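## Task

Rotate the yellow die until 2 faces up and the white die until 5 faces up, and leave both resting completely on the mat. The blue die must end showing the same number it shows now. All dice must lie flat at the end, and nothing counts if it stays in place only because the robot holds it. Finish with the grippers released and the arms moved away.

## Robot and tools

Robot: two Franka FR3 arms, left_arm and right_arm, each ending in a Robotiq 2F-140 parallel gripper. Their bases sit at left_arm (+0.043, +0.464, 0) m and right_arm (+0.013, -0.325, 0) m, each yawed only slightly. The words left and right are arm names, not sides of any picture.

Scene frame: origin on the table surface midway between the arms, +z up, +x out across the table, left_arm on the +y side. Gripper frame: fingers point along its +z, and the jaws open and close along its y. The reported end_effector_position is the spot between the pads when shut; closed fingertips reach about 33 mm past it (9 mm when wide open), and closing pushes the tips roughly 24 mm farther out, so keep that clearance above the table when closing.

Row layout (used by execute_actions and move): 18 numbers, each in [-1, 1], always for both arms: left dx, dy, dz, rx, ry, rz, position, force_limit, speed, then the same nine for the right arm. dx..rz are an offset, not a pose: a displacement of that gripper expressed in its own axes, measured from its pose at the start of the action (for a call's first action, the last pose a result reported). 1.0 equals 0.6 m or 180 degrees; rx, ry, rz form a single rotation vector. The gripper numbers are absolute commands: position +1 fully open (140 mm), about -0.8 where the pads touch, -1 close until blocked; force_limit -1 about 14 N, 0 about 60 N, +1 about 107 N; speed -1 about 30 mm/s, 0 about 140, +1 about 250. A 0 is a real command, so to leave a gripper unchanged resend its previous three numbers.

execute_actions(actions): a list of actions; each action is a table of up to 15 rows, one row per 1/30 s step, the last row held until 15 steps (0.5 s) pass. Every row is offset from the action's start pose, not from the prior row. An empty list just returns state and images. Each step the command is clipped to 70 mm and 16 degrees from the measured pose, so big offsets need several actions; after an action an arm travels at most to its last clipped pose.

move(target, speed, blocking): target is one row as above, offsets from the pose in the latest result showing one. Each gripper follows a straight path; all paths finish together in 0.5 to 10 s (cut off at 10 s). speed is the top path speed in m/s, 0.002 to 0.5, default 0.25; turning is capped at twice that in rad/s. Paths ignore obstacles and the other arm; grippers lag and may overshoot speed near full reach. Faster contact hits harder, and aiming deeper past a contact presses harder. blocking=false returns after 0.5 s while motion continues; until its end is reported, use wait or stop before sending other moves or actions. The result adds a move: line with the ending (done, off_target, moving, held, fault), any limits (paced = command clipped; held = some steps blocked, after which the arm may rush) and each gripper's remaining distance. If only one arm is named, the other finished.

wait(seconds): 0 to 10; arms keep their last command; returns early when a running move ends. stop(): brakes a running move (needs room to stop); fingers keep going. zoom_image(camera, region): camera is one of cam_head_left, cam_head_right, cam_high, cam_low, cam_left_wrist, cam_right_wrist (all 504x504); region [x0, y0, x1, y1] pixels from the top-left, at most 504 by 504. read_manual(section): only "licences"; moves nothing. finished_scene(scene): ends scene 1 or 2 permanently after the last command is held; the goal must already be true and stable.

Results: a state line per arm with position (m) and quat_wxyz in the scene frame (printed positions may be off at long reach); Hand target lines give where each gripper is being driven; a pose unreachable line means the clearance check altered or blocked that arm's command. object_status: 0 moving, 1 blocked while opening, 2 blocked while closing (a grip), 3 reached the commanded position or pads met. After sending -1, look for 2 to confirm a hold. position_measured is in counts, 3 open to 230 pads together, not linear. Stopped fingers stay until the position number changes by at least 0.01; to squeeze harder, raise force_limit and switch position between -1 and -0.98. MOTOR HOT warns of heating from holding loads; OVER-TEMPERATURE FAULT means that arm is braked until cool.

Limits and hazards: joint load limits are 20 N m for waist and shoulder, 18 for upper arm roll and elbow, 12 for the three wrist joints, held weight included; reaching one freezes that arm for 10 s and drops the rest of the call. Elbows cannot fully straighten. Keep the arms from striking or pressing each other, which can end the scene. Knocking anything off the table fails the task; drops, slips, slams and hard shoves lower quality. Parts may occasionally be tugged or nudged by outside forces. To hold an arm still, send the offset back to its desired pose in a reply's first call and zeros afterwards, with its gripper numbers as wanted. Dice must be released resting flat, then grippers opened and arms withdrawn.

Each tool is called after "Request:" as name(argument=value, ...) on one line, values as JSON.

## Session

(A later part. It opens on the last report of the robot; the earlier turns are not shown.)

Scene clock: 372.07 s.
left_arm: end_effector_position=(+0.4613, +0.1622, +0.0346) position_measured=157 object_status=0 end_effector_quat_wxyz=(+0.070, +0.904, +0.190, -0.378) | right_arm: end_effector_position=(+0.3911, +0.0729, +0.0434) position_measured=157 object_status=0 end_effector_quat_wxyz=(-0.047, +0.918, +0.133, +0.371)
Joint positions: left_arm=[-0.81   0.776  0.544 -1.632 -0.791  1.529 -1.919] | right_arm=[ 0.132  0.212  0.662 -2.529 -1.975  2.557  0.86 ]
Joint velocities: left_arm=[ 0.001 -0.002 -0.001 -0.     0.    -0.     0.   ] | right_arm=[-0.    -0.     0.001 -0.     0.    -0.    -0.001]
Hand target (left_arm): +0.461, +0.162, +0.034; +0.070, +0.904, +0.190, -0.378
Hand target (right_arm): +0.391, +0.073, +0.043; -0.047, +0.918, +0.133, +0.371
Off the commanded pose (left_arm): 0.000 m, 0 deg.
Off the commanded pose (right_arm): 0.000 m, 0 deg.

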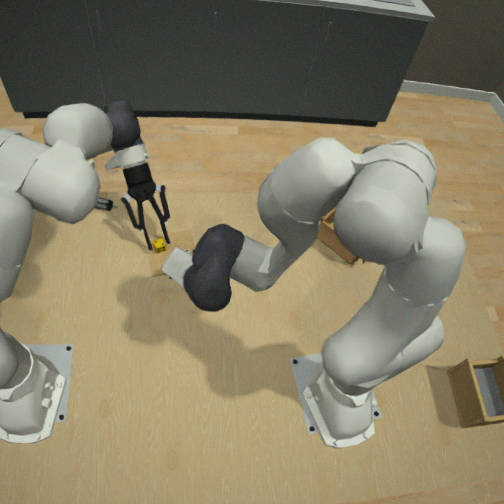

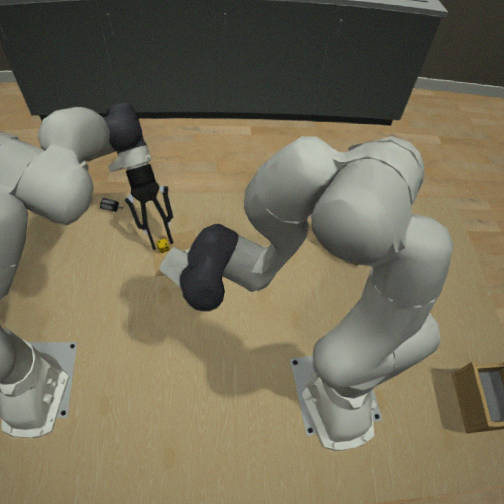

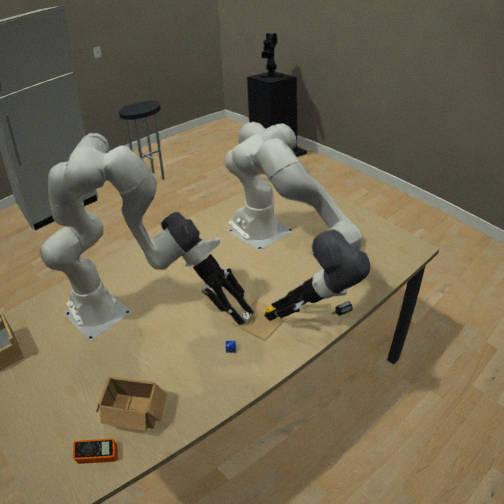

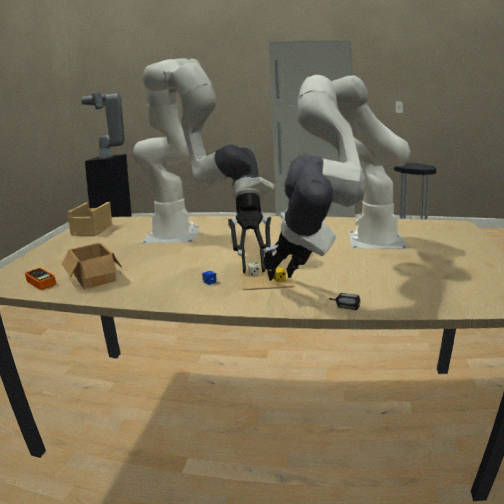

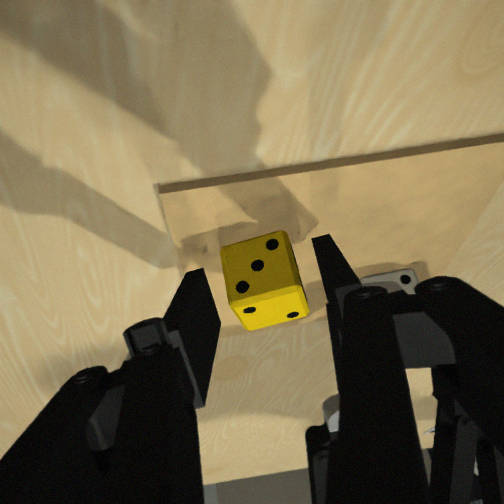

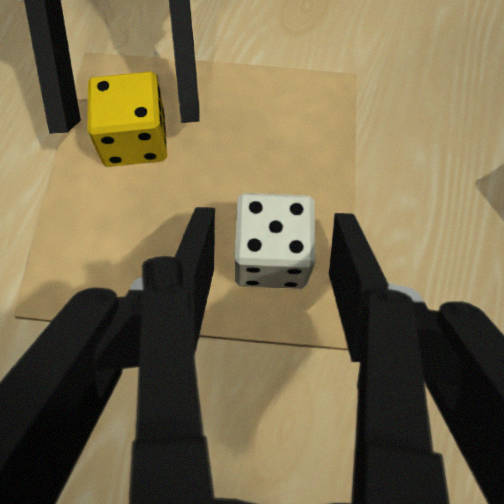

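Request:
move(target=[-0.08,0,-0.085,0,0,0,-0.22,-0.2,-0.7,0.075,0,-0.09,0,0,0,-0.22,-0.2,-0.7], speed=0.12)

Request:
move(target=[-0.14,-0.25,-0.14,0,0,0,-0.22,-0.2,-0.7,0.14,0.3,-0.14,0,0,0,-0.22,-0.2,-0.7], speed=0.25)

Scene clock: 381.07 s.
left_arm: end_effector_position=(+0.4635, +0.1602, +0.1043) position_measured=157 object_status=3 end_effector_quat_wxyz=(+0.073, +0.904, +0.186, -0.377) | right_arm: end_effector_position=(+0.3853, +0.0737, +0.1131) position_measured=157 object_status=3 end_effector_quat_wxyz=(-0.050, +0.917, +0.129, +0.374)
Joint positions: left_arm=[-0.828  0.667  0.579 -1.624 -0.752  1.44  -1.971] | right_arm=[ 0.122 -0.044  0.666 -2.584 -1.709  2.724  0.659]
Joint velocities: left_arm=[-0.001  0.    -0.002 -0.     0.002 -0.002 -0.006] | right_arm=[-0.     0.001 -0.001 -0.     0.012  0.003 -0.043]
Hand target (left_arm): +0.463, +0.161, +0.104; +0.070, +0.904, +0.189, -0.378
Hand target (right_arm): +0.386, +0.072, +0.113; -0.046, +0.917, +0.135, +0.373
Off the commanded pose (left_arm): 0.002 m, 1 deg.
Off the commanded pose (right_arm): 0.002 m, 1 deg.
move: done

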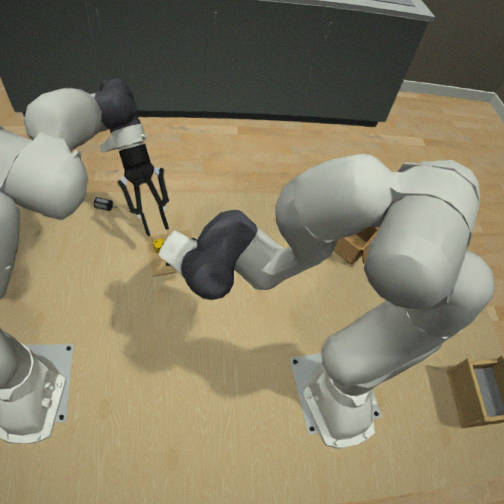

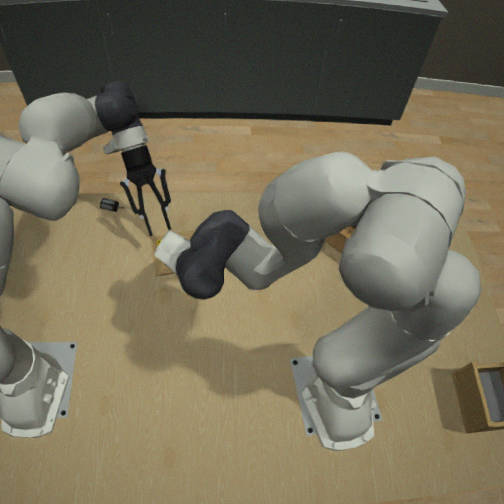

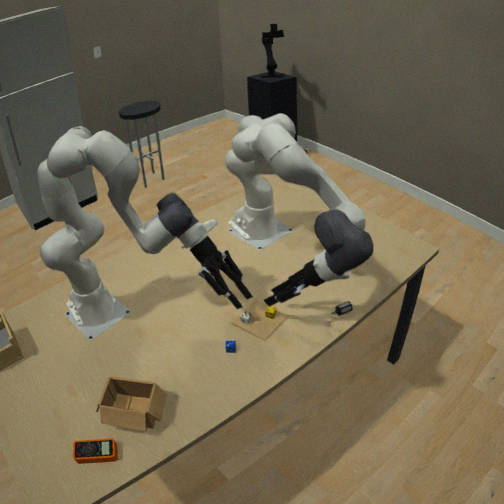

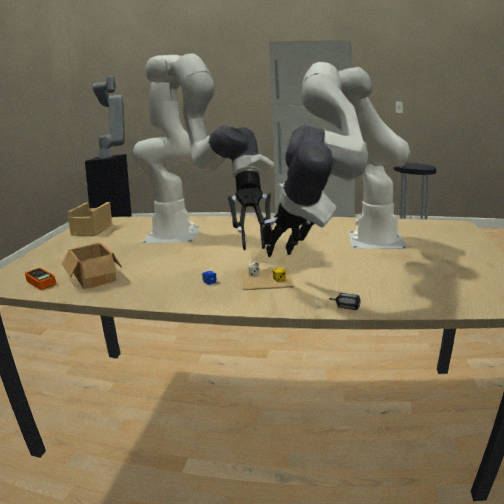

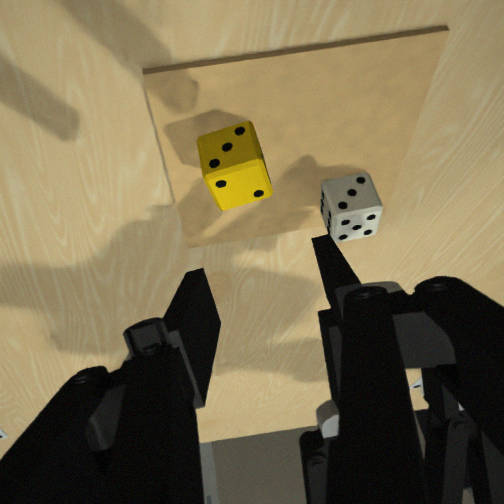

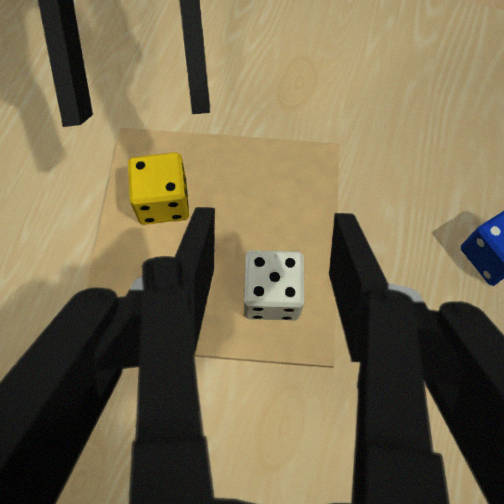

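Scene clock: 384.17 s.
left_arm: end_effector_position=(+0.4044, +0.2952, +0.2234) position_measured=157 object_status=3 end_effector_quat_wxyz=(+0.075, +0.903, +0.190, -0.378) | right_arm: end_effector_position=(+0.4339, -0.1050, +0.2253) position_measured=157 object_status=3 end_effector_quat_wxyz=(-0.037, +0.918, +0.137, +0.372)
Joint positions: left_arm=[-0.846  0.233  0.735 -1.923 -0.472  1.351 -1.94 ] | right_arm=[-0.679 -0.743  0.77  -2.714 -1.852  3.623  0.51 ]
Joint velocities: left_arm=[ 0.    -0.002  0.     0.002  0.001 -0.001 -0.001] | right_arm=[-0.037 -0.023  0.031  0.009  0.001  0.041  0.047]
Hand target (left_arm): +0.403, +0.295, +0.224; +0.075, +0.904, +0.185, -0.379
Hand target (right_arm): +0.433, -0.104, +0.225; -0.041, +0.919, +0.130, +0.370
Off the commanded pose (left_arm): 0.003 m, 1 deg.
Off the commanded pose (right_arm): 0.010 m, 2 deg.
move: off_target (right_arm)

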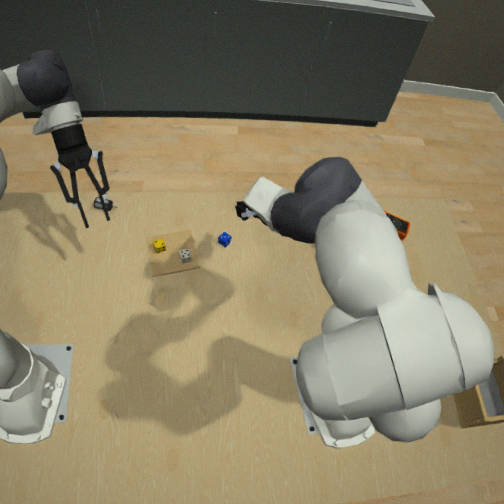

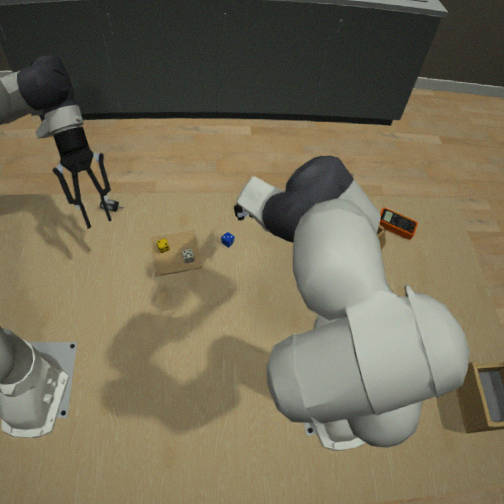

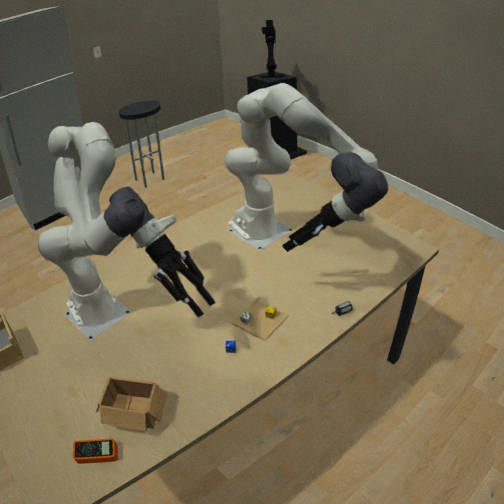

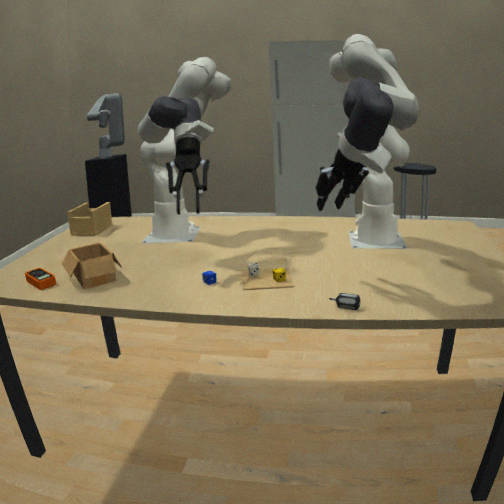

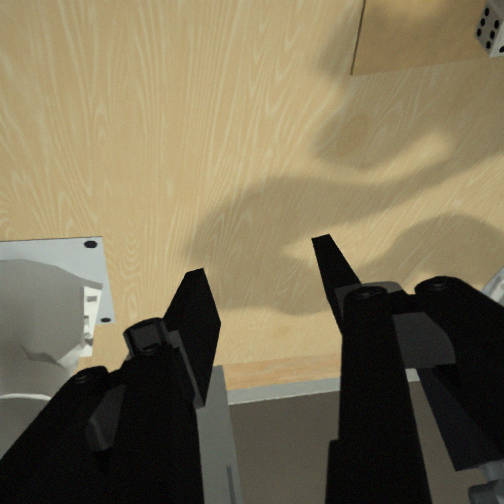

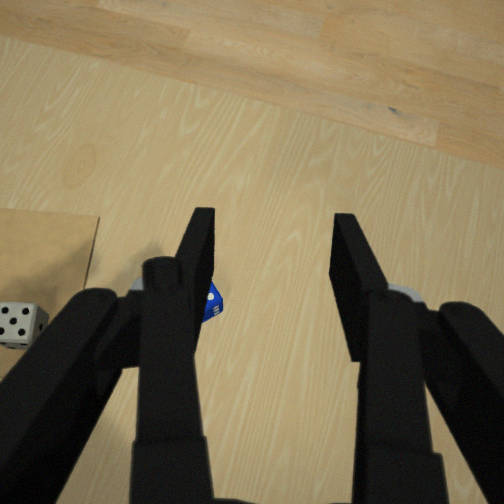

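Request:
zoom_image(camera="cam_head_left", region=[135,215,245,285])

Request:
zoom_image(camera="cam_high", region=[215,290,300,360])

Region (135, 215, 245, 285) of cam_head_left's 504x504 image, scaled by 4.582, with more detail than that image has; it fills the top 321 rows of this view, and the rest is white.

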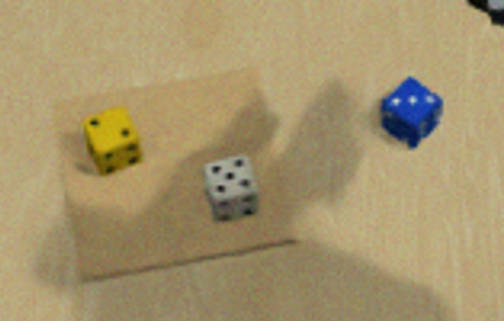

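Region (215, 290, 300, 360) of cam_high's 504x504 image, scaled by 5.929, with more detail than that image has; it fills the top 415 rows of this view, and the rest is white.

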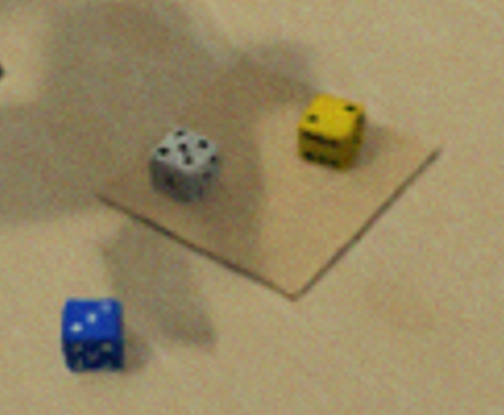

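Yellow shows 2, white shows 5 and blue still shows 3. Both turned dice are flat and fully on the mat, and the arms are clear.

Request:
finished_scene(scene=2)

The scene is finished: the task was done.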